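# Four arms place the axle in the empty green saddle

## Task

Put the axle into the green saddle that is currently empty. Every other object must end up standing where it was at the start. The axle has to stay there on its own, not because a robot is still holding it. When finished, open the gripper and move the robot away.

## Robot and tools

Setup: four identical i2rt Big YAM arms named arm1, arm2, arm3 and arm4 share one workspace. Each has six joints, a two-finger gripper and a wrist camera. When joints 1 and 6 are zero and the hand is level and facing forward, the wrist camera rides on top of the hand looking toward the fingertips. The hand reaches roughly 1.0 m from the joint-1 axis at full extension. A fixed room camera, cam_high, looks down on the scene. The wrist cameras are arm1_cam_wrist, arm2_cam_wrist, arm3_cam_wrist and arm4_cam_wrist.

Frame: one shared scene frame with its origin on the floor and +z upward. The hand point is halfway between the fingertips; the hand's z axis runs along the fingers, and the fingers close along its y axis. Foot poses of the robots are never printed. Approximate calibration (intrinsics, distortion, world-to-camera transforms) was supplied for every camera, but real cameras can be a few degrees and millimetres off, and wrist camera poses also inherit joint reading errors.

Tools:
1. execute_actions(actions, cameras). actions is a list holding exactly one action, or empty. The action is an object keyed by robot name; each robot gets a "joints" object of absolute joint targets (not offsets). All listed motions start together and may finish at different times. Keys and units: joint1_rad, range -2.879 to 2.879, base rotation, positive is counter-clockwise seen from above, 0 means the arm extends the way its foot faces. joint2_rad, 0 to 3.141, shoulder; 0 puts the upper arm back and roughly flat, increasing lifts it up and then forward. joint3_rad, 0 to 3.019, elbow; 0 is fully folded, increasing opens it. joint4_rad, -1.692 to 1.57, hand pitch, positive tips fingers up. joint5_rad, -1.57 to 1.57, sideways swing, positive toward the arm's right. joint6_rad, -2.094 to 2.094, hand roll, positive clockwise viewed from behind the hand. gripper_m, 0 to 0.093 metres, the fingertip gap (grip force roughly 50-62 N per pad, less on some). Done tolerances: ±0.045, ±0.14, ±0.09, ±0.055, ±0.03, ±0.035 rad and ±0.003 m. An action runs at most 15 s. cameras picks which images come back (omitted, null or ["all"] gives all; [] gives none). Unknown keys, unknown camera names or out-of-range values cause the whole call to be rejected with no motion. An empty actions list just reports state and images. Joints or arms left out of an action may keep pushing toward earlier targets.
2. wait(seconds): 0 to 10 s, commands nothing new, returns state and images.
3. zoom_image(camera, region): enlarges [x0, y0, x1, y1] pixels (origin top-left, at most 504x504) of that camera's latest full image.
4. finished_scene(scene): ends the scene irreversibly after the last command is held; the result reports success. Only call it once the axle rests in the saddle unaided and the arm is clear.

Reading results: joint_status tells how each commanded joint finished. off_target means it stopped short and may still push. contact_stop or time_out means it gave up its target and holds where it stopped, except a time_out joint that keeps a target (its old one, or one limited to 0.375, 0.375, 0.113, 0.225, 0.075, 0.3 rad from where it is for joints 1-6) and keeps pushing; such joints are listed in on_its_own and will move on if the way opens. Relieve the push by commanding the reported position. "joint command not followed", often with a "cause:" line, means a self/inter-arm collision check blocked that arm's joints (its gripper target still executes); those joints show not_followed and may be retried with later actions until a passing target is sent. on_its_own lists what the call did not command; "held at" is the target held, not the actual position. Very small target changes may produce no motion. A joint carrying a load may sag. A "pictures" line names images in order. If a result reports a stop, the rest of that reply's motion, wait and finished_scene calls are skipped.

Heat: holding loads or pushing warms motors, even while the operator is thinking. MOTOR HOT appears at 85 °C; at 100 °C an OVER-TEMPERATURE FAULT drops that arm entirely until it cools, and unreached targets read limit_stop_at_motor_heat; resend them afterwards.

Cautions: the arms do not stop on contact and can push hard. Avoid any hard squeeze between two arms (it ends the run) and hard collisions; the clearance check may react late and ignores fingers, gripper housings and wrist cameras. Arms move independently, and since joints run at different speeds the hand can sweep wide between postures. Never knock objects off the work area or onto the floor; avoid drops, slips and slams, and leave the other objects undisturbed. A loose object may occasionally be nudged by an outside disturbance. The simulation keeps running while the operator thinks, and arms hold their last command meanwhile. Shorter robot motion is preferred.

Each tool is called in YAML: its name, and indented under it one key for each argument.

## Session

execute_actions:
  actions: []

Scene clock: 0.00 s.
Motor temperatures (°C, as the motors report them): arm1=[26 30 34 30 28 26] | arm2=[28 31 34 27 27 29] | arm3=[30 30 33 30 28 31] | arm4=[30 31 33 28 27 29]
arm1.joint_positions: joint1_rad=+0.681 joint2_rad=+0.462 joint3_rad=+1.308 joint4_rad=-1.362 joint5_rad=-0.244 joint6_rad=-0.394 gripper_m=+0.094
arm1.joint_status: not commanded
arm1.hand: x=-0.4983 y=+0.2404 z=+1.3100 quat_wxyz=(-0.457, -0.165, -0.843, +0.231) (m; scene frame)
arm2.joint_positions: joint1_rad=+0.611 joint2_rad=+0.451 joint3_rad=+1.426 joint4_rad=-1.409 joint5_rad=+0.030 joint6_rad=-0.072 gripper_m=+0.094
arm2.joint_status: not commanded
arm2.hand: x=-0.7122 y=-0.2227 z=+1.3382 quat_wxyz=(-0.283, +0.750, -0.383, -0.460) (m; scene frame)
arm3.joint_positions: joint1_rad=+0.787 joint2_rad=+0.634 joint3_rad=+1.429 joint4_rad=-1.133 joint5_rad=-0.194 joint6_rad=+0.241 gripper_m=+0.094
arm3.joint_status: not commanded
arm3.hand: x=+0.8458 y=+0.2021 z=+1.3896 quat_wxyz=(-0.579, -0.334, -0.741, +0.064) (m; scene frame)
arm4.joint_positions: joint1_rad=+0.875 joint2_rad=+0.580 joint3_rad=+1.324 joint4_rad=-1.390 joint5_rad=+0.047 joint6_rad=-0.302 gripper_m=+0.094
arm4.joint_status: not commanded
arm4.hand: x=+0.4785 y=-0.1960 z=+1.3369 quat_wxyz=(-0.236, +0.874, -0.198, -0.376) (m; scene frame)
pictures: arm1_cam_wrist, arm2_cam_wrist, arm3_cam_wrist, arm4_cam_wrist, cam_high
camera_calibration (this result's frames):
arm1_cam_wrist: T_world_to_cam=[[-0.490251, -0.840096, 0.232147, -0.345189], [-0.834308, 0.375275, -0.403854, 0.0297169], [0.252158, -0.391672, -0.884878, 1.50132], [0, 0, 0, 1]] pos_world=[-0.523005, 0.286881, 1.42062]
arm2_cam_wrist: T_world_to_cam=[[0.837331, 0.542823, 0.0649586, 0.630572], [0.497868, -0.708059, -0.500779, 0.874329], [-0.22584, 0.451659, -0.863134, 1.22315], [0, 0, 0, 1]] pos_world=[-0.687063, -0.275657, 1.45262]
arm3_cam_wrist: T_world_to_cam=[[-0.574986, -0.764997, -0.290121, 1.04166], [-0.576384, 0.630413, -0.519962, 1.08182], [0.580665, -0.13175, -0.803412, 0.776625], [0, 0, 0, 1]] pos_world=[0.771522, 0.217193, 1.48866]
arm4_cam_wrist: T_world_to_cam=[[0.538723, 0.801458, 0.259698, -0.445044], [0.839716, -0.485844, -0.242555, -0.16804], [-0.0682247, 0.348743, -0.934732, 1.47406], [0, 0, 0, 1]] pos_world=[0.481429, -0.239026, 1.45267]
Images, in order (width x height): arm1_cam_wrist 672x504, arm2_cam_wrist 672x504, arm3_cam_wrist 672x504, arm4_cam_wrist 672x504, cam_high 672x504.

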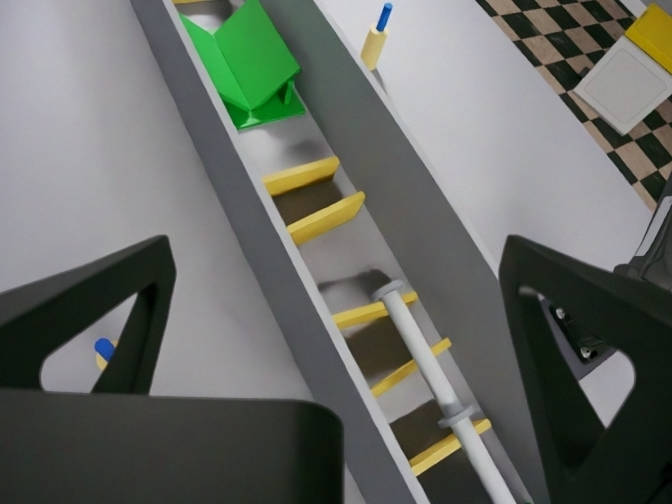

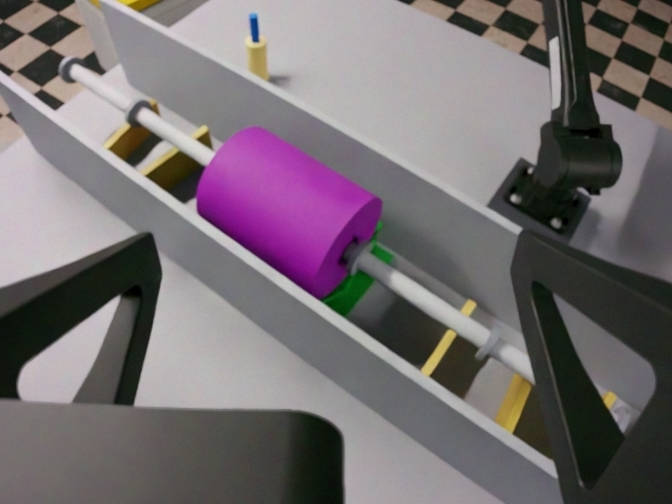

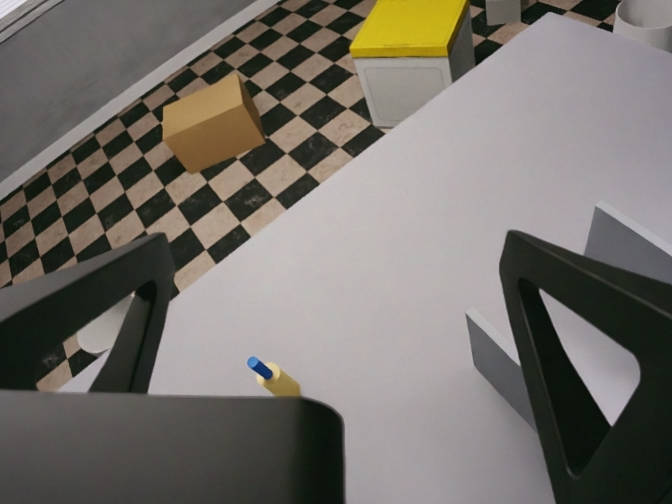

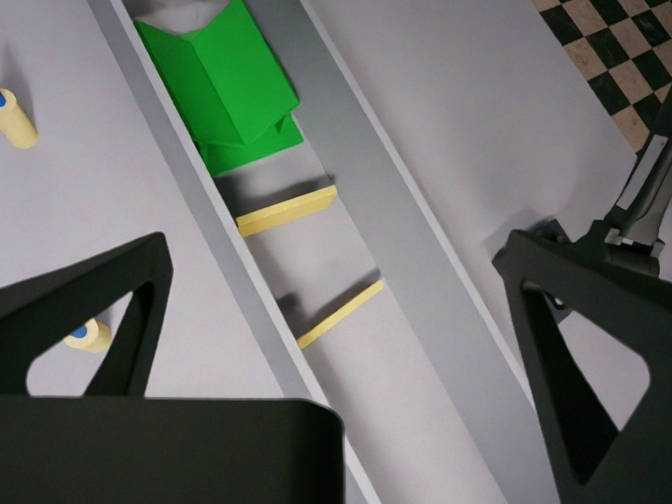

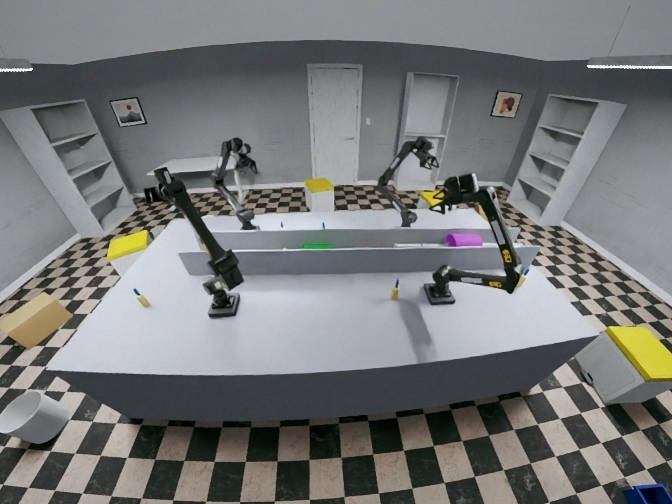

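execute_actions:
  actions:
    - {"arm1":{"joints":{"joint1_rad":-0.30,"joint5_rad":0,"joint6_rad":-1.91,"joint2_rad":1.33,"joint3_rad":1.08,"joint4_rad":-1.32,"gripper_m":0.07}},"arm2":{"joints":{"joint1_rad":1.09,"joint5_rad":0,"joint6_rad":-0.48,"joint2_rad":2.4,"joint3_rad":2.6,"joint4_rad":-1.68,"gripper_m":0.07}}}
  cameras: ["arm1_cam_wrist","arm2_cam_wrist"]

Scene clock: 12.27 s.
Motor temperatures (°C, as the motors report them): arm1=[26 30 36 30 28 26] | arm2=[28 32 36 27 27 29] | arm3=[30 30 35 30 28 31] | arm4=[30 31 35 28 27 29]
arm1.joint_positions: joint1_rad=-0.303 joint2_rad=+1.321 joint3_rad=+1.086 joint4_rad=-1.322 joint5_rad=-0.001 joint6_rad=-1.897 gripper_m=+0.070
arm1.joint_status: all done
arm1.hand: x=-0.7637 y=+0.0055 z=+0.9674 quat_wxyz=(+0.005, -0.009, -1.000, +0.014) (m; scene frame)
arm2.joint_positions: joint1_rad=+1.084 joint2_rad=+2.407 joint3_rad=+2.557 joint4_rad=-1.671 joint5_rad=+0.002 joint6_rad=-0.471 gripper_m=+0.070
arm2.joint_status: all done
arm2.hand: x=-1.2785 y=+0.0189 z=+0.9180 quat_wxyz=(-0.013, +0.999, -0.026, -0.025) (m; scene frame)
arm3.joint_positions: joint1_rad=+0.787 joint2_rad=+0.634 joint3_rad=+1.429 joint4_rad=-1.133 joint5_rad=-0.194 joint6_rad=+0.241 gripper_m=+0.094
arm3.joint_status: not commanded
arm3.hand: x=+0.8458 y=+0.2021 z=+1.3896 quat_wxyz=(-0.579, -0.334, -0.741, +0.064) (m; scene frame)
arm4.joint_positions: joint1_rad=+0.875 joint2_rad=+0.580 joint3_rad=+1.324 joint4_rad=-1.390 joint5_rad=+0.047 joint6_rad=-0.302 gripper_m=+0.094
arm4.joint_status: not commanded
arm4.hand: x=+0.4785 y=-0.1960 z=+1.3369 quat_wxyz=(-0.236, +0.874, -0.198, -0.376) (m; scene frame)
pictures: arm1_cam_wrist, arm2_cam_wrist
camera_calibration (this result's frames):
arm1_cam_wrist: T_world_to_cam=[[-0.0240751, -0.999412, 0.0243938, -0.0352259], [-0.801683, 0.0338784, 0.596788, -1.18309], [-0.597264, -0.00518838, -0.802028, 0.44211], [0, 0, 0, 1]] pos_world=[-0.685257, 0.0071699, 1.0615]
arm2_cam_wrist: T_world_to_cam=[[0.0605335, 0.99786, 0.0247372, 0.0360042], [0.843137, -0.0643813, 0.53383, 0.596351], [0.53428, -0.0114577, -0.84523, 1.58759], [0, 0, 0, 1]] pos_world=[-1.3532, 0.0206568, 1.02264]
Images, in order (width x height): arm1_cam_wrist 672x504, arm2_cam_wrist 672x504.

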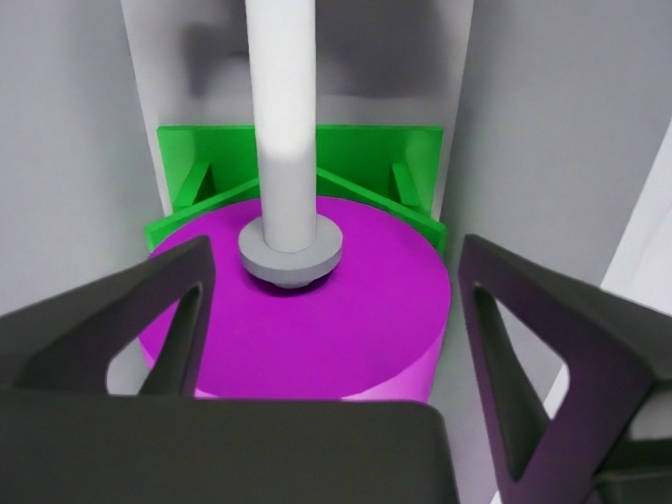

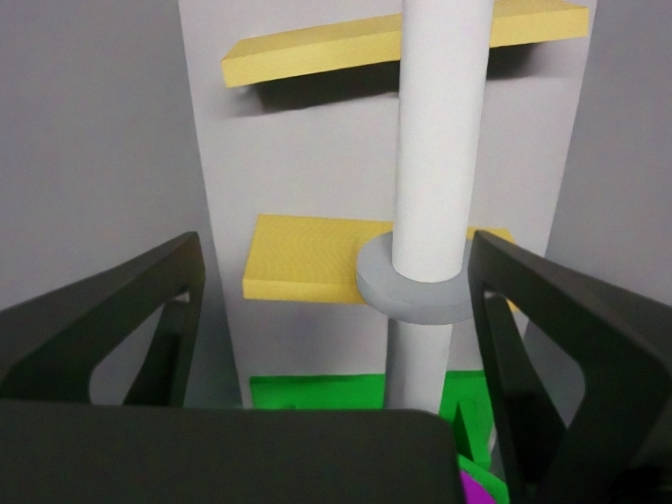

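execute_actions:
  actions:
    - {"arm1":{"joints":{"joint1_rad":-0.28,"joint6_rad":-1.89,"joint2_rad":1.32,"joint3_rad":0.90,"joint4_rad":-1.15}},"arm2":{"joints":{"joint1_rad":1.045,"joint6_rad":-0.53,"joint2_rad":2.48,"joint3_rad":2.72,"joint4_rad":-1.69}}}
  cameras: ["arm1_cam_wrist","arm2_cam_wrist"]

Scene clock: 18.13 s.
Motor temperatures (°C, as the motors report them): arm1=[26 30 37 30 28 26] | arm2=[28 34 39 27 27 29] | arm3=[30 30 36 30 28 31] | arm4=[30 31 36 28 27 29]
arm1.joint_positions: joint1_rad=-0.285 joint2_rad=+1.321 joint3_rad=+0.902 joint4_rad=-1.159 joint5_rad=-0.001 joint6_rad=-1.898 gripper_m=+0.070
arm1.joint_status: all done
arm1.hand: x=-0.7491 y=+0.0286 z=+0.9008 quat_wxyz=(+0.002, +0.000, -1.000, +0.004) (m; scene frame)
arm2.joint_positions: joint1_rad=+1.042 joint2_rad=+2.430 joint3_rad=+2.680 joint4_rad=-1.675 joint5_rad=+0.002 joint6_rad=-0.520 gripper_m=+0.070
arm2.joint_status: all done
joint sent to its limit — the command would take arm2.joint4_rad past its lower limit, so that joint was sent only as far as its limit.
arm2.hand: x=-1.2796 y=+0.0561 z=+0.9505 quat_wxyz=(-0.038, +0.997, -0.022, -0.065) (m; scene frame)
arm3.joint_positions: joint1_rad=+0.787 joint2_rad=+0.634 joint3_rad=+1.429 joint4_rad=-1.133 joint5_rad=-0.194 joint6_rad=+0.241 gripper_m=+0.094
arm3.joint_status: not commanded
arm3.hand: x=+0.8458 y=+0.2021 z=+1.3896 quat_wxyz=(-0.579, -0.334, -0.741, +0.064) (m; scene frame)
arm4.joint_positions: joint1_rad=+0.875 joint2_rad=+0.580 joint3_rad=+1.324 joint4_rad=-1.390 joint5_rad=+0.047 joint6_rad=-0.302 gripper_m=+0.094
arm4.joint_status: not commanded
arm4.hand: x=+0.4785 y=-0.1960 z=+1.3369 quat_wxyz=(-0.236, +0.874, -0.198, -0.376) (m; scene frame)
pictures: arm1_cam_wrist, arm2_cam_wrist
camera_calibration (this result's frames):
arm1_cam_wrist: T_world_to_cam=[[-0.00629392, -0.999969, 0.00472467, 0.0209061], [-0.805949, 0.00786951, 0.591932, -1.13056], [-0.591951, -0.0000822684, -0.805974, 0.404875], [0, 0, 0, 1]] pos_world=[-0.671378, 0.0298357, 0.995436]
arm2_cam_wrist: T_world_to_cam=[[0.0570146, 0.995648, 0.0737135, -0.052736], [0.883363, -0.084713, 0.46097, 0.704238], [0.465208, 0.0388338, -0.884349, 1.56201], [0, 0, 0, 1]] pos_world=[-1.34575, 0.0515059, 1.06062]
Images, in order (width x height): arm1_cam_wrist 672x504, arm2_cam_wrist 672x504.

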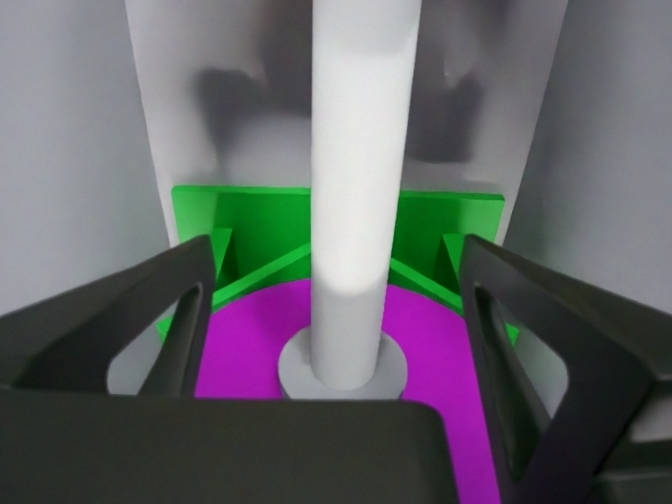

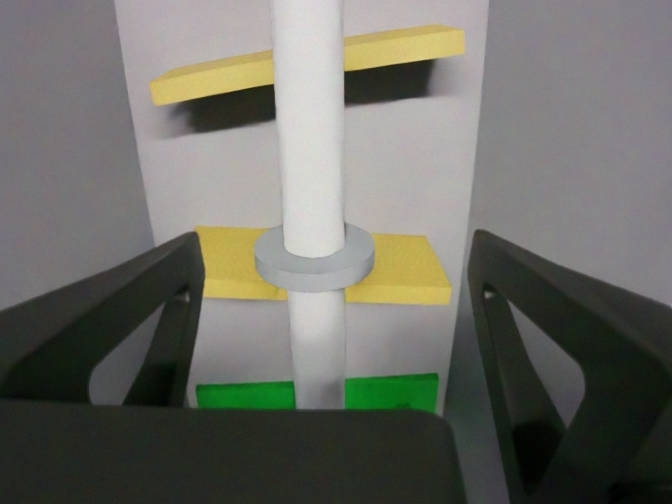

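execute_actions:
  actions:
    - {"arm1":{"joints":{"joint2_rad":1.385,"joint3_rad":0.82,"joint4_rad":-1.01}},"arm2":{"joints":{"joint1_rad":1.055,"joint2_rad":2.56,"joint4_rad":-1.64}}}
  cameras: ["arm2_cam_wrist"]

Scene clock: 21.93 s.
Motor temperatures (°C, as the motors report them): arm1=[26 30 37 30 28 26] | arm2=[28 34 40 27 27 29] | arm3=[30 30 36 30 28 31] | arm4=[30 31 36 28 27 29]
arm1.joint_positions: joint1_rad=-0.285 joint2_rad=+1.379 joint3_rad=+0.822 joint4_rad=-1.019 joint5_rad=-0.001 joint6_rad=-1.898 gripper_m=+0.070
arm1.joint_status: all done
arm1.hand: x=-0.7488 y=+0.0299 z=+0.8549 quat_wxyz=(+0.002, +0.000, -1.000, +0.005) (m; scene frame)
arm2.joint_positions: joint1_rad=+1.047 joint2_rad=+2.537 joint3_rad=+2.688 joint4_rad=-1.651 joint5_rad=+0.002 joint6_rad=-0.521 gripper_m=+0.070
arm2.joint_status: all done
arm2.hand: x=-1.2893 y=+0.0574 z=+0.8746 quat_wxyz=(-0.019, +0.999, -0.019, -0.033) (m; scene frame)
arm3.joint_positions: joint1_rad=+0.787 joint2_rad=+0.634 joint3_rad=+1.429 joint4_rad=-1.133 joint5_rad=-0.194 joint6_rad=+0.241 gripper_m=+0.094
arm3.joint_status: not commanded
arm3.hand: x=+0.8458 y=+0.2021 z=+1.3896 quat_wxyz=(-0.579, -0.334, -0.741, +0.064) (m; scene frame)
arm4.joint_positions: joint1_rad=+0.875 joint2_rad=+0.580 joint3_rad=+1.324 joint4_rad=-1.390 joint5_rad=+0.047 joint6_rad=-0.302 gripper_m=+0.094
arm4.joint_status: not commanded
arm4.hand: x=+0.4785 y=-0.1960 z=+1.3369 quat_wxyz=(-0.236, +0.874, -0.198, -0.376) (m; scene frame)
pictures: arm2_cam_wrist
camera_calibration (this result's frames):
arm2_cam_wrist: T_world_to_cam=[[0.0479058, 0.998151, 0.0374156, -0.0280147], [0.852734, -0.0603754, 0.518844, 0.656346], [0.520144, 0.00704997, -0.85405, 1.54552], [0, 0, 0, 1]] pos_world=[-1.36224, 0.0566942, 0.980461]
Images, in order (width x height): arm2_cam_wrist 672x504.

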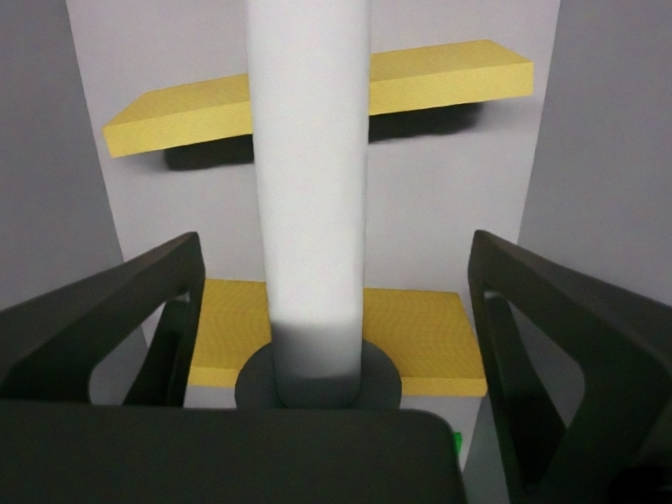

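execute_actions:
  actions:
    - {"arm2":{"joints":{"joint3_rad":2.64,"joint4_rad":-1.62}}}
  cameras: []

execute_actions:
  actions:
    - {"arm1":{"joints":{"gripper_m":0}},"arm2":{"joints":{"gripper_m":0}}}
  cameras: []

execute_actions:
  actions:
    - {"arm1":{"joints":{"joint2_rad":1.29,"joint3_rad":1.05,"joint4_rad":-1.27}},"arm2":{"joints":{"joint2_rad":2.41,"joint3_rad":2.70,"joint4_rad":-1.68}}}
  cameras: []

execute_actions:
  actions:
    - {"arm1":{"joints":{"joint2_rad":1.22,"joint3_rad":1.21,"joint4_rad":-1.48}},"arm2":{"joints":{"joint2_rad":2.30,"joint3_rad":2.70,"joint4_rad":-1.69}}}
  cameras: ["cam_high"]

Scene clock: 28.33 s.
Motor temperatures (°C, as the motors report them): arm1=[26 30 37 30 28 26] | arm2=[28 35 41 27 27 29] | arm3=[30 30 36 30 28 31] | arm4=[30 31 37 28 27 29]
arm1.joint_positions: joint1_rad=-0.285 joint2_rad=+1.379 joint3_rad=+0.822 joint4_rad=-1.019 joint5_rad=-0.001 joint6_rad=-1.898 gripper_m=+0.070
arm1.joint_status: not commanded
arm1.hand: x=-0.7488 y=+0.0299 z=+0.8549 quat_wxyz=(+0.002, +0.000, -1.000, +0.005) (m; scene frame)
arm2.joint_positions: joint1_rad=+1.047 joint2_rad=+2.537 joint3_rad=+2.646 joint4_rad=-1.629 joint5_rad=+0.002 joint6_rad=-0.521 gripper_m=+0.070
arm2.joint_status: all done
arm2.hand: x=-1.2867 y=+0.0557 z=+0.8581 quat_wxyz=(-0.014, +0.999, -0.019, -0.024) (m; scene frame)
arm3.joint_positions: joint1_rad=+0.787 joint2_rad=+0.634 joint3_rad=+1.429 joint4_rad=-1.133 joint5_rad=-0.194 joint6_rad=+0.241 gripper_m=+0.094
arm3.joint_status: not commanded
arm3.hand: x=+0.8458 y=+0.2021 z=+1.3896 quat_wxyz=(-0.579, -0.334, -0.741, +0.064) (m; scene frame)
arm4.joint_positions: joint1_rad=+0.875 joint2_rad=+0.580 joint3_rad=+1.324 joint4_rad=-1.390 joint5_rad=+0.047 joint6_rad=-0.302 gripper_m=+0.094
arm4.joint_status: not commanded
arm4.hand: x=+0.4785 y=-0.1960 z=+1.3369 quat_wxyz=(-0.236, +0.874, -0.198, -0.376) (m; scene frame)
pictures: none
No camera images: the call's "cameras" was empty. Leave "cameras" out to get every camera's image.

Scene clock: 29.00 s.
Motor temperatures (°C, as the motors report them): arm1=[26 30 37 30 28 26] | arm2=[28 35 41 27 27 29] | arm3=[30 30 36 30 28 31] | arm4=[30 31 37 28 27 29]
arm1.joint_positions: joint1_rad=-0.284 joint2_rad=+1.380 joint3_rad=+0.824 joint4_rad=-0.998 joint5_rad=-0.003 joint6_rad=-1.874 gripper_m=+0.022
arm1.joint_status: gripper_m off_target (ended at +0.022, target +0.000)
arm1.hand: x=-0.7500 y=+0.0237 z=+0.8557 quat_wxyz=(+0.005, -0.011, -1.000, +0.016) (m; scene frame)
arm2.joint_positions: joint1_rad=+1.052 joint2_rad=+2.537 joint3_rad=+2.646 joint4_rad=-1.633 joint5_rad=-0.002 joint6_rad=-0.522 gripper_m=+0.023
arm2.joint_status: gripper_m off_target (ended at +0.023, target +0.000)
arm2.hand: x=-1.2883 y=+0.0514 z=+0.8581 quat_wxyz=(-0.011, +1.000, -0.016, -0.024) (m; scene frame)
arm3.joint_positions: joint1_rad=+0.787 joint2_rad=+0.634 joint3_rad=+1.429 joint4_rad=-1.133 joint5_rad=-0.194 joint6_rad=+0.241 gripper_m=+0.094
arm3.joint_status: not commanded
arm3.hand: x=+0.8458 y=+0.2021 z=+1.3896 quat_wxyz=(-0.579, -0.334, -0.741, +0.064) (m; scene frame)
arm4.joint_positions: joint1_rad=+0.875 joint2_rad=+0.580 joint3_rad=+1.324 joint4_rad=-1.390 joint5_rad=+0.047 joint6_rad=-0.302 gripper_m=+0.094
arm4.joint_status: not commanded
arm4.hand: x=+0.4785 y=-0.1960 z=+1.3369 quat_wxyz=(-0.236, +0.874, -0.198, -0.376) (m; scene frame)
pictures: none
No camera images: the call's "cameras" was empty. Leave "cameras" out to get every camera's image.

Scene clock: 30.67 s.
Motor temperatures (°C, as the motors report them): arm1=[26 30 38 30 28 26] | arm2=[28 36 41 27 27 29] | arm3=[30 30 36 30 28 31] | arm4=[30 31 37 28 27 29]
arm1.joint_positions: joint1_rad=-0.272 joint2_rad=+1.324 joint3_rad=+0.970 joint4_rad=-1.258 joint5_rad=+0.006 joint6_rad=-1.885 gripper_m=+0.022
arm1.joint_status: all done
arm1.hand: x=-0.7467 y=+0.0258 z=+0.9239 quat_wxyz=(+0.000, +0.000, -1.000, -0.013) (m; scene frame)
arm2.joint_positions: joint1_rad=+1.067 joint2_rad=+2.436 joint3_rad=+2.646 joint4_rad=-1.668 joint5_rad=+0.004 joint6_rad=-0.533 gripper_m=+0.023
arm2.joint_status: all done
arm2.hand: x=-1.2865 y=+0.0385 z=+0.9323 quat_wxyz=(-0.030, +0.998, -0.003, -0.051) (m; scene frame)
arm3.joint_positions: joint1_rad=+0.787 joint2_rad=+0.634 joint3_rad=+1.429 joint4_rad=-1.133 joint5_rad=-0.194 joint6_rad=+0.241 gripper_m=+0.094
arm3.joint_status: not commanded
arm3.hand: x=+0.8458 y=+0.2021 z=+1.3896 quat_wxyz=(-0.579, -0.334, -0.741, +0.064) (m; scene frame)
arm4.joint_positions: joint1_rad=+0.875 joint2_rad=+0.580 joint3_rad=+1.324 joint4_rad=-1.390 joint5_rad=+0.047 joint6_rad=-0.302 gripper_m=+0.094
arm4.joint_status: not commanded
arm4.hand: x=+0.4785 y=-0.1960 z=+1.3369 quat_wxyz=(-0.236, +0.874, -0.198, -0.376) (m; scene frame)
pictures: none
No camera images: the call's "cameras" was empty. Leave "cameras" out to get every camera's image.

Scene clock: 32.37 s.
Motor temperatures (°C, as the motors report them): arm1=[26 30 39 30 28 26] | arm2=[28 36 42 27 27 29] | arm3=[30 30 36 30 28 31] | arm4=[30 31 37 28 27 29]
arm1.joint_positions: joint1_rad=-0.259 joint2_rad=+1.251 joint3_rad=+1.123 joint4_rad=-1.476 joint5_rad=-0.002 joint6_rad=-1.895 gripper_m=+0.022
arm1.joint_status: all done
arm1.hand: x=-0.7390 y=+0.0303 z=+1.0047 quat_wxyz=(-0.002, +0.011, -1.000, -0.008) (m; scene frame)
arm2.joint_positions: joint1_rad=+1.070 joint2_rad=+2.331 joint3_rad=+2.649 joint4_rad=-1.677 joint5_rad=-0.007 joint6_rad=-0.551 gripper_m=+0.023
arm2.joint_status: all done
joint sent to its limit — the command would take arm2.joint4_rad past its lower limit, so that joint was sent only as far as its limit.
arm2.hand: x=-1.2803 y=+0.0308 z=+1.0095 quat_wxyz=(-0.052, +0.994, +0.008, -0.095) (m; scene frame)
arm3.joint_positions: joint1_rad=+0.787 joint2_rad=+0.634 joint3_rad=+1.429 joint4_rad=-1.133 joint5_rad=-0.194 joint6_rad=+0.241 gripper_m=+0.094
arm3.joint_status: not commanded
arm3.hand: x=+0.8458 y=+0.2021 z=+1.3896 quat_wxyz=(-0.579, -0.334, -0.741, +0.064) (m; scene frame)
arm4.joint_positions: joint1_rad=+0.875 joint2_rad=+0.580 joint3_rad=+1.324 joint4_rad=-1.390 joint5_rad=+0.047 joint6_rad=-0.302 gripper_m=+0.094
arm4.joint_status: not commanded
arm4.hand: x=+0.4785 y=-0.1960 z=+1.3369 quat_wxyz=(-0.236, +0.874, -0.198, -0.376) (m; scene frame)
pictures: cam_high
Images, in order (width x height): cam_high 672x504.

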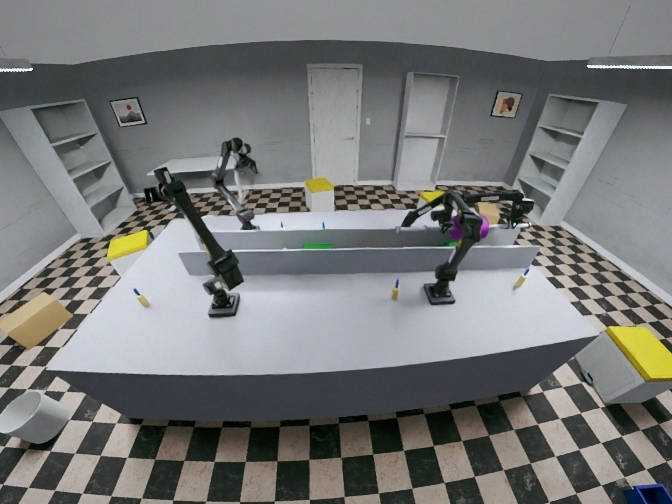

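execute_actions:
  actions:
    - {"arm1":{"joints":{"joint1_rad":0.128,"joint6_rad":-1.48,"joint2_rad":1.24,"joint3_rad":1.24,"joint4_rad":-1.48}},"arm2":{"joints":{"joint1_rad":0.995,"joint6_rad":-0.615,"joint2_rad":1.88,"joint3_rad":1.95,"joint4_rad":-1.58}}}
  cameras: []

execute_actions:
  actions:
    - {"arm1":{"joints":{"joint1_rad":0.51,"joint6_rad":-1.10,"joint2_rad":1.365,"joint3_rad":1.345,"joint4_rad":-1.46}},"arm2":{"joints":{"joint1_rad":0.82,"joint6_rad":-0.79,"joint2_rad":1.60,"joint3_rad":1.56,"joint4_rad":-1.47}}}
  cameras: []

execute_actions:
  actions:
    - {"arm1":{"joints":{"joint1_rad":0.785,"joint6_rad":-0.825,"joint2_rad":1.585,"joint3_rad":1.57,"joint4_rad":-1.46}},"arm2":{"joints":{"joint1_rad":0.55,"joint6_rad":-1.06,"joint2_rad":1.37,"joint3_rad":1.32,"joint4_rad":-1.46}}}
  cameras: []

execute_actions:
  actions:
    - {"arm1":{"joints":{"joint1_rad":0.96,"joint6_rad":-0.65,"joint2_rad":1.85,"joint3_rad":1.92,"joint4_rad":-1.54}},"arm2":{"joints":{"joint1_rad":0.17,"joint6_rad":-1.44,"joint2_rad":1.25,"joint3_rad":1.21,"joint4_rad":-1.47}}}
  cameras: ["cam_high"]

Scene clock: 42.43 s.
Motor temperatures (°C, as the motors report them): arm1=[26 31 44 30 28 26] | arm2=[28 38 44 27 27 29] | arm3=[30 29 37 30 28 31] | arm4=[30 31 37 28 27 29]
arm1.joint_positions: joint1_rad=+0.144 joint2_rad=+1.256 joint3_rad=+1.158 joint4_rad=-1.472 joint5_rad=-0.033 joint6_rad=-1.508 gripper_m=+0.022
arm1.joint_status: all done
arm1.hand: x=-0.5975 y=+0.0058 z=+1.0154 quat_wxyz=(-0.013, +0.020, -1.000, +0.006) (m; scene frame)
arm2.joint_positions: joint1_rad=+1.000 joint2_rad=+1.886 joint3_rad=+1.949 joint4_rad=-1.560 joint5_rad=-0.009 joint6_rad=-0.636 gripper_m=+0.023
arm2.joint_status: all done
arm2.hand: x=-1.1349 y=-0.0074 z=+1.0201 quat_wxyz=(-0.018, +0.999, +0.015, -0.036) (m; scene frame)
arm3.joint_positions: joint1_rad=+0.787 joint2_rad=+0.634 joint3_rad=+1.429 joint4_rad=-1.133 joint5_rad=-0.194 joint6_rad=+0.241 gripper_m=+0.094
arm3.joint_status: not commanded
arm3.hand: x=+0.8458 y=+0.2021 z=+1.3896 quat_wxyz=(-0.579, -0.334, -0.741, +0.064) (m; scene frame)
arm4.joint_positions: joint1_rad=+0.875 joint2_rad=+0.580 joint3_rad=+1.324 joint4_rad=-1.390 joint5_rad=+0.047 joint6_rad=-0.302 gripper_m=+0.094
arm4.joint_status: not commanded
arm4.hand: x=+0.4785 y=-0.1960 z=+1.3369 quat_wxyz=(-0.236, +0.874, -0.198, -0.376) (m; scene frame)
pictures: none
No camera images: the call's "cameras" was empty. Leave "cameras" out to get every camera's image.

Scene clock: 44.80 s.
Motor temperatures (°C, as the motors report them): arm1=[26 31 44 30 28 26] | arm2=[28 37 43 27 27 30] | arm3=[30 29 37 30 28 31] | arm4=[30 31 37 28 27 29]
arm1.joint_positions: joint1_rad=+0.519 joint2_rad=+1.398 joint3_rad=+1.251 joint4_rad=-1.450 joint5_rad=-0.015 joint6_rad=-1.104 gripper_m=+0.022
arm1.joint_status: joint3_rad time_out (moved +0.093 of +0.187); the others done
arm1.on_its_own: joint3_rad reads +1.251 and still pushes toward +1.345 since a time_out
arm1.hand: x=-0.4551 y=+0.0029 z=+0.9994 quat_wxyz=(+0.003, +0.005, -1.000, -0.008) (m; scene frame)
arm2.joint_positions: joint1_rad=+0.813 joint2_rad=+1.600 joint3_rad=+1.559 joint4_rad=-1.460 joint5_rad=-0.010 joint6_rad=-0.795 gripper_m=+0.023
arm2.joint_status: all done
arm2.hand: x=-0.9896 y=+0.0052 z=+1.0172 quat_wxyz=(-0.022, +0.999, +0.001, -0.031) (m; scene frame)
arm3.joint_positions: joint1_rad=+0.787 joint2_rad=+0.634 joint3_rad=+1.429 joint4_rad=-1.133 joint5_rad=-0.194 joint6_rad=+0.241 gripper_m=+0.094
arm3.joint_status: not commanded
arm3.hand: x=+0.8458 y=+0.2021 z=+1.3896 quat_wxyz=(-0.579, -0.334, -0.741, +0.064) (m; scene frame)
arm4.joint_positions: joint1_rad=+0.875 joint2_rad=+0.580 joint3_rad=+1.324 joint4_rad=-1.390 joint5_rad=+0.047 joint6_rad=-0.302 gripper_m=+0.094
arm4.joint_status: not commanded
arm4.hand: x=+0.4785 y=-0.1960 z=+1.3369 quat_wxyz=(-0.236, +0.874, -0.198, -0.376) (m; scene frame)
pictures: none
No camera images: the call's "cameras" was empty. Leave "cameras" out to get every camera's image.

not run: a stop came earlier in this reply.

not run: a stop came earlier in this reply.

execute_actions:
  actions:
    - {"arm1":{"joints":{"joint1_rad":0.785,"joint6_rad":-0.825,"joint2_rad":1.57,"joint3_rad":1.58,"joint4_rad":-1.44}},"arm2":{"joints":{"joint1_rad":0.55,"joint6_rad":-1.06,"joint2_rad":1.38,"joint3_rad":1.29,"joint4_rad":-1.46}}}
  cameras: []

execute_actions:
  actions:
    - {"arm1":{"joints":{"joint1_rad":0.96,"joint6_rad":-0.65,"joint2_rad":1.83,"joint3_rad":1.93,"joint4_rad":-1.52}},"arm2":{"joints":{"joint1_rad":0.17,"joint6_rad":-1.44,"joint2_rad":1.26,"joint3_rad":1.17,"joint4_rad":-1.47}}}
  cameras: ["cam_high"]

Scene clock: 48.97 s.
Motor temperatures (°C, as the motors report them): arm1=[26 31 46 30 28 26] | arm2=[28 37 43 27 27 30] | arm3=[30 29 37 30 28 31] | arm4=[30 31 37 28 27 29]
arm1.joint_positions: joint1_rad=+0.794 joint2_rad=+1.611 joint3_rad=+1.493 joint4_rad=-1.436 joint5_rad=-0.010 joint6_rad=-0.826 gripper_m=+0.022
arm1.joint_status: all done
arm1.hand: x=-0.3041 y=-0.0028 z=+1.0002 quat_wxyz=(-0.006, +0.004, -1.000, +0.010) (m; scene frame)
arm2.joint_positions: joint1_rad=+0.546 joint2_rad=+1.390 joint3_rad=+1.284 joint4_rad=-1.453 joint5_rad=-0.012 joint6_rad=-1.062 gripper_m=+0.023
arm2.joint_status: all done
arm2.hand: x=-0.8370 y=+0.0007 z=+0.9986 quat_wxyz=(-0.002, +1.000, +0.001, -0.011) (m; scene frame)
arm3.joint_positions: joint1_rad=+0.787 joint2_rad=+0.634 joint3_rad=+1.429 joint4_rad=-1.133 joint5_rad=-0.194 joint6_rad=+0.241 gripper_m=+0.094
arm3.joint_status: not commanded
arm3.hand: x=+0.8458 y=+0.2021 z=+1.3896 quat_wxyz=(-0.579, -0.334, -0.741, +0.064) (m; scene frame)
arm4.joint_positions: joint1_rad=+0.875 joint2_rad=+0.580 joint3_rad=+1.324 joint4_rad=-1.390 joint5_rad=+0.047 joint6_rad=-0.302 gripper_m=+0.094
arm4.joint_status: not commanded
arm4.hand: x=+0.4785 y=-0.1960 z=+1.3369 quat_wxyz=(-0.236, +0.874, -0.198, -0.376) (m; scene frame)
pictures: none
No camera images: the call's "cameras" was empty. Leave "cameras" out to get every camera's image.

Scene clock: 50.13 s.
Motor temperatures (°C, as the motors report them): arm1=[26 31 46 30 28 26] | arm2=[28 36 43 27 27 30] | arm3=[30 29 37 30 28 31] | arm4=[30 31 37 28 27 29]
arm1.joint_positions: joint1_rad=+0.980 joint2_rad=+1.882 joint3_rad=+1.841 joint4_rad=-1.514 joint5_rad=-0.005 joint6_rad=-0.656 gripper_m=+0.022
arm1.joint_status: all done
arm1.hand: x=-0.1640 y=+0.0055 z=+0.9926 quat_wxyz=(-0.004, +0.012, -1.000, +0.010) (m; scene frame)
arm2.joint_positions: joint1_rad=+0.186 joint2_rad=+1.280 joint3_rad=+1.158 joint4_rad=-1.463 joint5_rad=-0.024 joint6_rad=-1.439 gripper_m=+0.023
arm2.joint_status: all done
arm2.hand: x=-0.6953 y=-0.0006 z=+0.9893 quat_wxyz=(+0.009, +1.000, +0.009, -0.014) (m; scene frame)
arm3.joint_positions: joint1_rad=+0.787 joint2_rad=+0.634 joint3_rad=+1.429 joint4_rad=-1.133 joint5_rad=-0.194 joint6_rad=+0.241 gripper_m=+0.094
arm3.joint_status: not commanded
arm3.hand: x=+0.8458 y=+0.2021 z=+1.3896 quat_wxyz=(-0.579, -0.334, -0.741, +0.064) (m; scene frame)
arm4.joint_positions: joint1_rad=+0.875 joint2_rad=+0.580 joint3_rad=+1.324 joint4_rad=-1.390 joint5_rad=+0.047 joint6_rad=-0.302 gripper_m=+0.094
arm4.joint_status: not commanded
arm4.hand: x=+0.4785 y=-0.1960 z=+1.3369 quat_wxyz=(-0.236, +0.874, -0.198, -0.376) (m; scene frame)
pictures: cam_high
Images, in order (width x height): cam_high 672x504.

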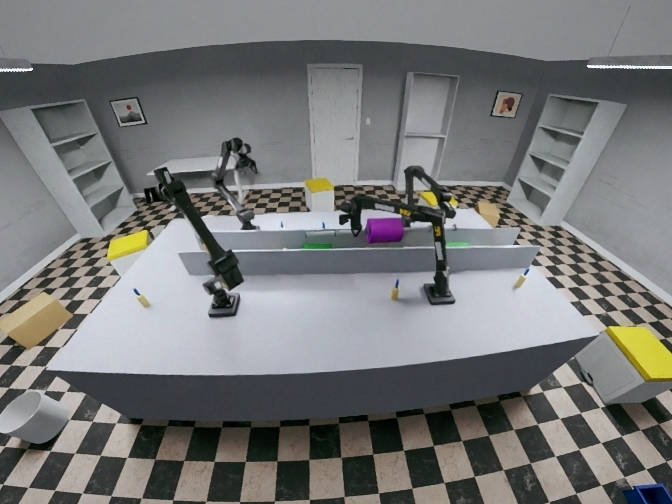

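execute_actions:
  actions:
    - {"arm4":{"joints":{"joint1_rad":1.01,"joint5_rad":0,"joint6_rad":-0.575,"joint2_rad":2.03,"joint3_rad":2.2,"joint4_rad":-1.68,"gripper_m":0.07}}}
  cameras: ["arm4_cam_wrist"]

Scene clock: 55.00 s.
Motor temperatures (°C, as the motors report them): arm1=[26 32 47 30 28 26] | arm2=[28 35 43 27 27 29] | arm3=[30 29 37 30 28 31] | arm4=[30 31 38 28 27 29]
arm1.joint_positions: joint1_rad=+0.980 joint2_rad=+1.882 joint3_rad=+1.841 joint4_rad=-1.514 joint5_rad=-0.005 joint6_rad=-0.656 gripper_m=+0.022
arm1.joint_status: not commanded
arm1.hand: x=-0.1640 y=+0.0055 z=+0.9926 quat_wxyz=(-0.004, +0.012, -1.000, +0.010) (m; scene frame)
arm2.joint_positions: joint1_rad=+0.186 joint2_rad=+1.280 joint3_rad=+1.158 joint4_rad=-1.463 joint5_rad=-0.024 joint6_rad=-1.439 gripper_m=+0.023
arm2.joint_status: not commanded
arm2.hand: x=-0.6953 y=-0.0006 z=+0.9893 quat_wxyz=(+0.009, +1.000, +0.009, -0.014) (m; scene frame)
arm3.joint_positions: joint1_rad=+0.787 joint2_rad=+0.634 joint3_rad=+1.429 joint4_rad=-1.133 joint5_rad=-0.194 joint6_rad=+0.241 gripper_m=+0.094
arm3.joint_status: not commanded
arm3.hand: x=+0.8458 y=+0.2021 z=+1.3896 quat_wxyz=(-0.579, -0.334, -0.741, +0.064) (m; scene frame)
arm4.joint_positions: joint1_rad=+1.007 joint2_rad=+2.062 joint3_rad=+2.139 joint4_rad=-1.669 joint5_rad=+0.004 joint6_rad=-0.567 gripper_m=+0.070
arm4.joint_status: all done
joint sent to its limit — the command would take arm4.joint4_rad past its lower limit, so that joint was sent only as far as its limit.
arm4.hand: x=+0.1117 y=+0.0067 z=+1.0447 quat_wxyz=(+0.006, +1.000, -0.013, +0.012) (m; scene frame)
pictures: arm4_cam_wrist
camera_calibration (this result's frames):
arm4_cam_wrist: T_world_to_cam=[[0.0394782, 0.99922, 0.000139183, -0.00839096], [0.785464, -0.031119, 0.618124, -0.728512], [0.617647, -0.0242931, -0.78608, 0.87583], [0, 0, 0, 1]] pos_world=[0.0315979, 0.00699049, 1.13879]
Images, in order (width x height): arm4_cam_wrist 672x504.

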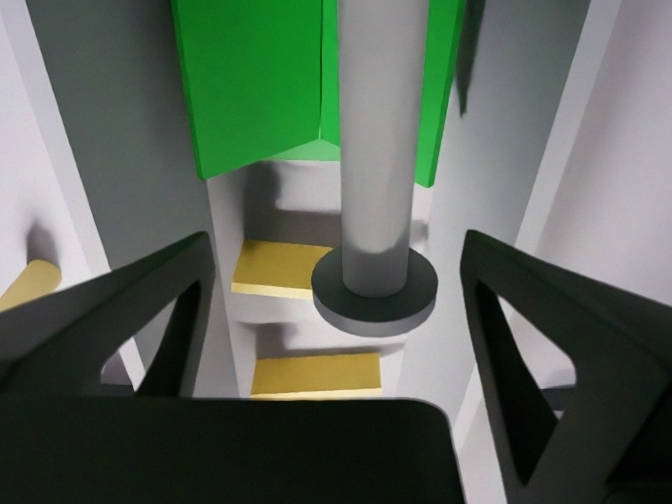

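execute_actions:
  actions:
    - {"arm4":{"joints":{"joint2_rad":2.14,"joint3_rad":2.16,"joint4_rad":-1.55}}}
  cameras: ["arm4_cam_wrist"]

Scene clock: 58.43 s.
Motor temperatures (°C, as the motors report them): arm1=[26 33 48 30 28 26] | arm2=[28 35 43 27 27 29] | arm3=[30 29 37 30 28 31] | arm4=[30 32 38 28 27 29]
arm1.joint_positions: joint1_rad=+0.980 joint2_rad=+1.882 joint3_rad=+1.841 joint4_rad=-1.514 joint5_rad=-0.005 joint6_rad=-0.656 gripper_m=+0.022
arm1.joint_status: not commanded
arm1.hand: x=-0.1640 y=+0.0055 z=+0.9926 quat_wxyz=(-0.004, +0.012, -1.000, +0.010) (m; scene frame)
arm2.joint_positions: joint1_rad=+0.186 joint2_rad=+1.280 joint3_rad=+1.158 joint4_rad=-1.463 joint5_rad=-0.024 joint6_rad=-1.439 gripper_m=+0.023
arm2.joint_status: not commanded
arm2.hand: x=-0.6953 y=-0.0006 z=+0.9893 quat_wxyz=(+0.009, +1.000, +0.009, -0.014) (m; scene frame)
arm3.joint_positions: joint1_rad=+0.787 joint2_rad=+0.634 joint3_rad=+1.429 joint4_rad=-1.133 joint5_rad=-0.194 joint6_rad=+0.241 gripper_m=+0.094
arm3.joint_status: not commanded
arm3.hand: x=+0.8458 y=+0.2021 z=+1.3896 quat_wxyz=(-0.579, -0.334, -0.741, +0.064) (m; scene frame)
arm4.joint_positions: joint1_rad=+1.007 joint2_rad=+2.151 joint3_rad=+2.139 joint4_rad=-1.562 joint5_rad=+0.004 joint6_rad=-0.567 gripper_m=+0.070
arm4.joint_status: all done
arm4.hand: x=+0.0860 y=+0.0239 z=+0.9879 quat_wxyz=(+0.001, +1.000, -0.013, +0.005) (m; scene frame)
pictures: arm4_cam_wrist
camera_calibration (this result's frames):
arm4_cam_wrist: T_world_to_cam=[[0.0395574, 0.999175, 0.00914612, -0.0334837], [0.794187, -0.036994, 0.606546, -0.661861], [0.606384, -0.0167296, -0.794996, 0.857079], [0, 0, 0, 1]] pos_world=[0.00724692, 0.0233098, 1.08313]
Images, in order (width x height): arm4_cam_wrist 672x504.

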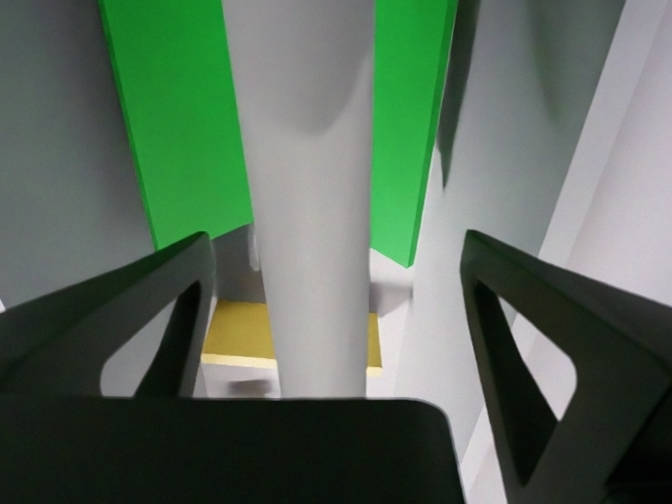

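execute_actions:
  actions:
    - {"arm4":{"joints":{"gripper_m":0}}}
  cameras: []

execute_actions:
  actions:
    - {"arm1":{"joints":{"gripper_m":0.07,"joint2_rad":1.88,"joint3_rad":1.85}},"arm4":{"joints":{"joint2_rad":2.09,"joint3_rad":2.2,"joint4_rad":-1.58}},"arm2":{"joints":{"joint3_rad":1.21}}}
  cameras: []

execute_actions:
  actions:
    - {"arm1":{"joints":{"joint2_rad":1.6}}}
  cameras: []

execute_actions:
  actions:
    - {"arm1":{"joints":{"joint1_rad":0.23,"joint6_rad":-1.38,"joint2_rad":1.29,"joint3_rad":1.40,"joint4_rad":-1.66,"joint5_rad":0}}}
  cameras: ["arm1_cam_wrist","cam_high"]

Scene clock: 64.40 s.
Motor temperatures (°C, as the motors report them): arm1=[26 34 49 30 28 26] | arm2=[28 35 42 27 27 29] | arm3=[30 29 37 30 28 31] | arm4=[30 33 38 28 27 29]
arm1.joint_positions: joint1_rad=+0.982 joint2_rad=+1.882 joint3_rad=+1.841 joint4_rad=-1.520 joint5_rad=-0.007 joint6_rad=-0.657 gripper_m=+0.022
arm1.joint_status: not commanded
arm1.hand: x=-0.1646 y=+0.0074 z=+0.9925 quat_wxyz=(-0.002, +0.013, -1.000, +0.007) (m; scene frame)
arm2.joint_positions: joint1_rad=+0.186 joint2_rad=+1.280 joint3_rad=+1.158 joint4_rad=-1.465 joint5_rad=-0.026 joint6_rad=-1.439 gripper_m=+0.023
arm2.joint_status: not commanded
arm2.hand: x=-0.6955 y=-0.0010 z=+0.9893 quat_wxyz=(+0.009, +1.000, +0.009, -0.015) (m; scene frame)
arm3.joint_positions: joint1_rad=+0.787 joint2_rad=+0.634 joint3_rad=+1.429 joint4_rad=-1.133 joint5_rad=-0.194 joint6_rad=+0.241 gripper_m=+0.094
arm3.joint_status: not commanded
arm3.hand: x=+0.8458 y=+0.2021 z=+1.3896 quat_wxyz=(-0.579, -0.334, -0.741, +0.064) (m; scene frame)
arm4.joint_positions: joint1_rad=+1.008 joint2_rad=+2.151 joint3_rad=+2.139 joint4_rad=-1.564 joint5_rad=+0.000 joint6_rad=-0.580 gripper_m=+0.023
arm4.joint_status: gripper_m off_target (ended at +0.023, target +0.000)
arm4.hand: x=+0.0854 y=+0.0223 z=+0.9879 quat_wxyz=(+0.003, +1.000, -0.005, +0.004) (m; scene frame)
pictures: none
No camera images: the call's "cameras" was empty. Leave "cameras" out to get every camera's image.

Scene clock: 65.37 s.
Motor temperatures (°C, as the motors report them): arm1=[26 34 48 30 28 26] | arm2=[28 34 43 27 27 29] | arm3=[30 29 37 30 28 31] | arm4=[30 33 38 28 27 29]
arm1.joint_positions: joint1_rad=+0.963 joint2_rad=+1.879 joint3_rad=+1.841 joint4_rad=-1.520 joint5_rad=-0.003 joint6_rad=-0.657 gripper_m=+0.070
arm1.joint_status: all done
arm1.hand: x=-0.1719 y=-0.0020 z=+0.9944 quat_wxyz=(-0.002, +0.003, -1.000, +0.009) (m; scene frame)
arm2.joint_positions: joint1_rad=+0.184 joint2_rad=+1.280 joint3_rad=+1.158 joint4_rad=-1.465 joint5_rad=-0.020 joint6_rad=-1.440 gripper_m=+0.023
arm2.joint_status: all done
arm2.hand: x=-0.6939 y=-0.0008 z=+0.9893 quat_wxyz=(+0.009, +1.000, +0.009, -0.012) (m; scene frame)
arm3.joint_positions: joint1_rad=+0.787 joint2_rad=+0.634 joint3_rad=+1.429 joint4_rad=-1.133 joint5_rad=-0.194 joint6_rad=+0.241 gripper_m=+0.094
arm3.joint_status: not commanded
arm3.hand: x=+0.8458 y=+0.2021 z=+1.3896 quat_wxyz=(-0.579, -0.334, -0.741, +0.064) (m; scene frame)
arm4.joint_positions: joint1_rad=+1.008 joint2_rad=+2.150 joint3_rad=+2.139 joint4_rad=-1.572 joint5_rad=+0.000 joint6_rad=-0.580 gripper_m=+0.023
arm4.joint_status: all done
arm4.hand: x=+0.0871 y=+0.0212 z=+0.9884 quat_wxyz=(+0.006, +1.000, -0.005, +0.008) (m; scene frame)
pictures: none
No camera images: the call's "cameras" was empty. Leave "cameras" out to get every camera's image.

Scene clock: 66.80 s.
Motor temperatures (°C, as the motors report them): arm1=[26 34 48 30 28 26] | arm2=[28 34 43 27 27 29] | arm3=[30 29 37 30 28 31] | arm4=[30 33 39 28 27 29]
arm1.joint_positions: joint1_rad=+0.963 joint2_rad=+1.587 joint3_rad=+1.841 joint4_rad=-1.520 joint5_rad=-0.003 joint6_rad=-0.657 gripper_m=+0.070
arm1.joint_status: all done
arm1.hand: x=-0.2081 y=+0.0285 z=+1.1532 quat_wxyz=(-0.118, +0.005, -0.988, +0.098) (m; scene frame)
arm2.joint_positions: joint1_rad=+0.184 joint2_rad=+1.280 joint3_rad=+1.158 joint4_rad=-1.465 joint5_rad=-0.020 joint6_rad=-1.440 gripper_m=+0.023
arm2.joint_status: not commanded
arm2.hand: x=-0.6939 y=-0.0008 z=+0.9893 quat_wxyz=(+0.009, +1.000, +0.009, -0.012) (m; scene frame)
arm3.joint_positions: joint1_rad=+0.787 joint2_rad=+0.634 joint3_rad=+1.429 joint4_rad=-1.133 joint5_rad=-0.194 joint6_rad=+0.241 gripper_m=+0.094
arm3.joint_status: not commanded
arm3.hand: x=+0.8458 y=+0.2021 z=+1.3896 quat_wxyz=(-0.579, -0.334, -0.741, +0.064) (m; scene frame)
arm4.joint_positions: joint1_rad=+1.008 joint2_rad=+2.150 joint3_rad=+2.139 joint4_rad=-1.572 joint5_rad=+0.000 joint6_rad=-0.580 gripper_m=+0.023
arm4.joint_status: not commanded
arm4.hand: x=+0.0871 y=+0.0212 z=+0.9884 quat_wxyz=(+0.006, +1.000, -0.005, +0.008) (m; scene frame)
pictures: none
No camera images: the call's "cameras" was empty. Leave "cameras" out to get every camera's image.

Scene clock: 68.50 s.
Motor temperatures (°C, as the motors report them): arm1=[26 33 47 30 28 26] | arm2=[28 34 44 27 27 29] | arm3=[30 29 37 30 28 31] | arm4=[30 33 39 28 27 29]
arm1.joint_positions: joint1_rad=+0.229 joint2_rad=+1.278 joint3_rad=+1.406 joint4_rad=-1.655 joint5_rad=+0.000 joint6_rad=-1.367 gripper_m=+0.070
arm1.joint_status: all done
arm1.hand: x=-0.5699 y=-0.0065 z=+1.1028 quat_wxyz=(-0.001, -0.008, -1.000, +0.029) (m; scene frame)
arm2.joint_positions: joint1_rad=+0.184 joint2_rad=+1.280 joint3_rad=+1.158 joint4_rad=-1.465 joint5_rad=-0.020 joint6_rad=-1.440 gripper_m=+0.023
arm2.joint_status: not commanded
arm2.hand: x=-0.6939 y=-0.0008 z=+0.9893 quat_wxyz=(+0.009, +1.000, +0.009, -0.012) (m; scene frame)
arm3.joint_positions: joint1_rad=+0.787 joint2_rad=+0.634 joint3_rad=+1.429 joint4_rad=-1.133 joint5_rad=-0.194 joint6_rad=+0.241 gripper_m=+0.094
arm3.joint_status: not commanded
arm3.hand: x=+0.8458 y=+0.2021 z=+1.3896 quat_wxyz=(-0.579, -0.334, -0.741, +0.064) (m; scene frame)
arm4.joint_positions: joint1_rad=+1.008 joint2_rad=+2.150 joint3_rad=+2.139 joint4_rad=-1.572 joint5_rad=+0.000 joint6_rad=-0.580 gripper_m=+0.023
arm4.joint_status: not commanded
arm4.hand: x=+0.0871 y=+0.0212 z=+0.9884 quat_wxyz=(+0.006, +1.000, -0.005, +0.008) (m; scene frame)
pictures: arm1_cam_wrist, cam_high
camera_calibration (this result's frames):
arm1_cam_wrist: T_world_to_cam=[[-0.0225099, -0.99828, 0.0541288, -0.0777575], [-0.808961, 0.0500006, 0.585733, -1.09999], [-0.587432, -0.0306033, -0.808695, 0.679122], [0, 0, 0, 1]] pos_world=[-0.492662, -0.0018402, 1.19771]
Images, in order (width x height): arm1_cam_wrist 672x504, cam_high 672x504.

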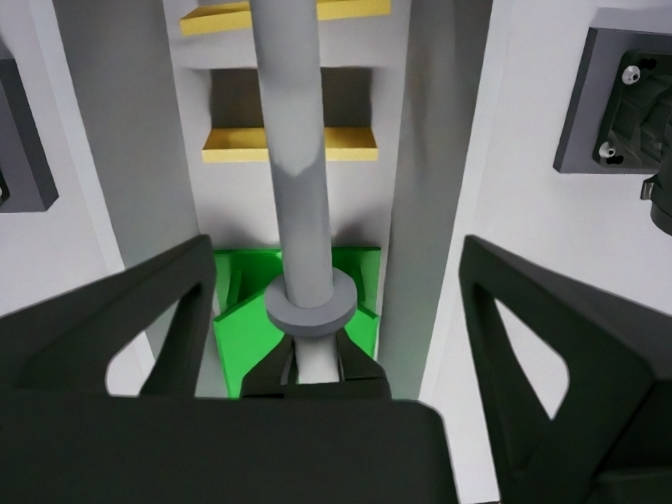

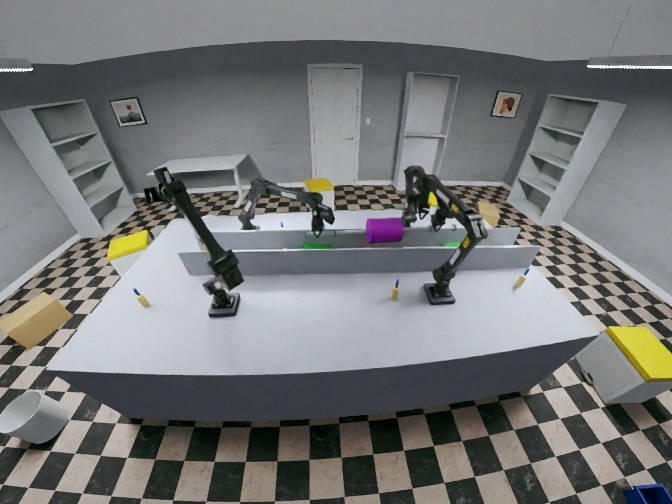

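Descend to z≈0.99.

execute_actions:
  actions:
    - {"arm1":{"joints":{"joint2_rad":1.285,"joint3_rad":1.115,"joint4_rad":-1.41,"joint6_rad":-1.40}}}
  cameras: ["arm1_cam_wrist"]

execute_actions:
  actions:
    - {"arm1":{"joints":{"gripper_m":0}}}
  cameras: ["arm1_cam_wrist"]

Scene clock: 71.80 s.
Motor temperatures (°C, as the motors report them): arm1=[26 33 46 30 28 26] | arm2=[28 34 44 27 27 29] | arm3=[30 29 37 30 28 31] | arm4=[30 34 40 28 26 29]
arm1.joint_positions: joint1_rad=+0.229 joint2_rad=+1.278 joint3_rad=+1.120 joint4_rad=-1.419 joint5_rad=+0.000 joint6_rad=-1.388 gripper_m=+0.070
arm1.joint_status: all done
arm1.hand: x=-0.5733 y=+0.0059 z=+0.9933 quat_wxyz=(+0.004, +0.002, -1.000, +0.004) (m; scene frame)
arm2.joint_positions: joint1_rad=+0.184 joint2_rad=+1.280 joint3_rad=+1.158 joint4_rad=-1.465 joint5_rad=-0.020 joint6_rad=-1.440 gripper_m=+0.023
arm2.joint_status: not commanded
arm2.hand: x=-0.6939 y=-0.0008 z=+0.9893 quat_wxyz=(+0.009, +1.000, +0.009, -0.012) (m; scene frame)
arm3.joint_positions: joint1_rad=+0.787 joint2_rad=+0.634 joint3_rad=+1.429 joint4_rad=-1.133 joint5_rad=-0.194 joint6_rad=+0.241 gripper_m=+0.094
arm3.joint_status: not commanded
arm3.hand: x=+0.8458 y=+0.2021 z=+1.3896 quat_wxyz=(-0.579, -0.334, -0.741, +0.064) (m; scene frame)
arm4.joint_positions: joint1_rad=+1.008 joint2_rad=+2.150 joint3_rad=+2.139 joint4_rad=-1.572 joint5_rad=+0.000 joint6_rad=-0.580 gripper_m=+0.023
arm4.joint_status: not commanded
arm4.hand: x=+0.0871 y=+0.0212 z=+0.9884 quat_wxyz=(+0.006, +1.000, -0.005, +0.008) (m; scene frame)
pictures: arm1_cam_wrist
camera_calibration (this result's frames):
arm1_cam_wrist: T_world_to_cam=[[-0.00212559, -0.99999, 0.00399371, 0.00201787], [-0.803509, 0.00408535, 0.595279, -1.04537], [-0.595289, -0.00194367, -0.803509, 0.57917], [0, 0, 0, 1]] pos_world=[-0.495182, 0.00741424, 1.08764]
Images, in order (width x height): arm1_cam_wrist 672x504.

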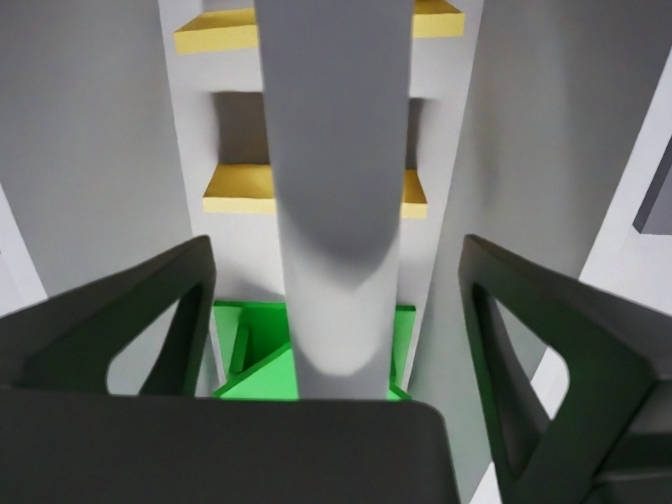

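Scene clock: 72.47 s.
Motor temperatures (°C, as the motors report them): arm1=[26 33 45 30 28 26] | arm2=[28 34 45 27 27 29] | arm3=[30 29 37 30 28 31] | arm4=[30 34 40 28 26 29]
arm1.joint_positions: joint1_rad=+0.229 joint2_rad=+1.278 joint3_rad=+1.120 joint4_rad=-1.415 joint5_rad=+0.001 joint6_rad=-1.401 gripper_m=+0.022
arm1.joint_status: gripper_m off_target (ended at +0.022, target +0.000)
arm1.hand: x=-0.5733 y=+0.0050 z=+0.9934 quat_wxyz=(+0.004, +0.009, -1.000, +0.005) (m; scene frame)
arm2.joint_positions: joint1_rad=+0.184 joint2_rad=+1.280 joint3_rad=+1.158 joint4_rad=-1.464 joint5_rad=-0.019 joint6_rad=-1.440 gripper_m=+0.023
arm2.joint_status: not commanded
arm2.hand: x=-0.6937 y=-0.0006 z=+0.9893 quat_wxyz=(+0.009, +1.000, +0.009, -0.012) (m; scene frame)
arm3.joint_positions: joint1_rad=+0.787 joint2_rad=+0.634 joint3_rad=+1.429 joint4_rad=-1.133 joint5_rad=-0.194 joint6_rad=+0.241 gripper_m=+0.094
arm3.joint_status: not commanded
arm3.hand: x=+0.8458 y=+0.2021 z=+1.3896 quat_wxyz=(-0.579, -0.334, -0.741, +0.064) (m; scene frame)
arm4.joint_positions: joint1_rad=+1.008 joint2_rad=+2.150 joint3_rad=+2.139 joint4_rad=-1.572 joint5_rad=+0.000 joint6_rad=-0.580 gripper_m=+0.023
arm4.joint_status: not commanded
arm4.hand: x=+0.0872 y=+0.0211 z=+0.9884 quat_wxyz=(+0.006, +1.000, -0.005, +0.008) (m; scene frame)
pictures: arm1_cam_wrist
camera_calibration (this result's frames):
arm1_cam_wrist: T_world_to_cam=[[0.0116373, -0.999902, 0.00783982, 0.00512961], [-0.803183, -0.00467708, 0.595714, -1.04558], [-0.595619, -0.0132293, -0.803158, 0.578682], [0, 0, 0, 1]] pos_world=[-0.49518, 0.0078944, 1.0876]
Images, in order (width x height): arm1_cam_wrist 672x504.

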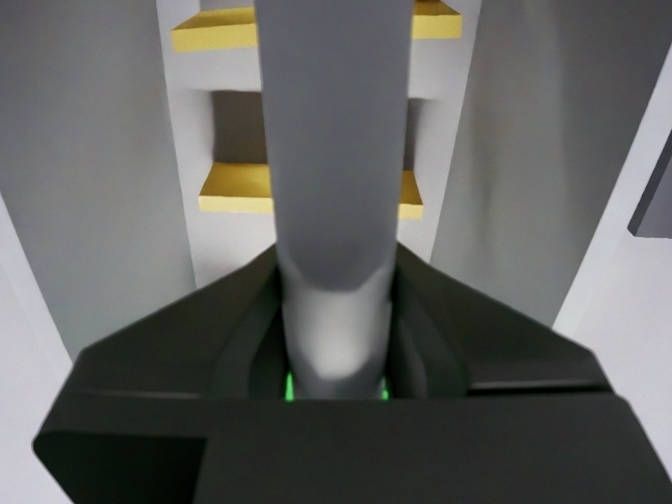

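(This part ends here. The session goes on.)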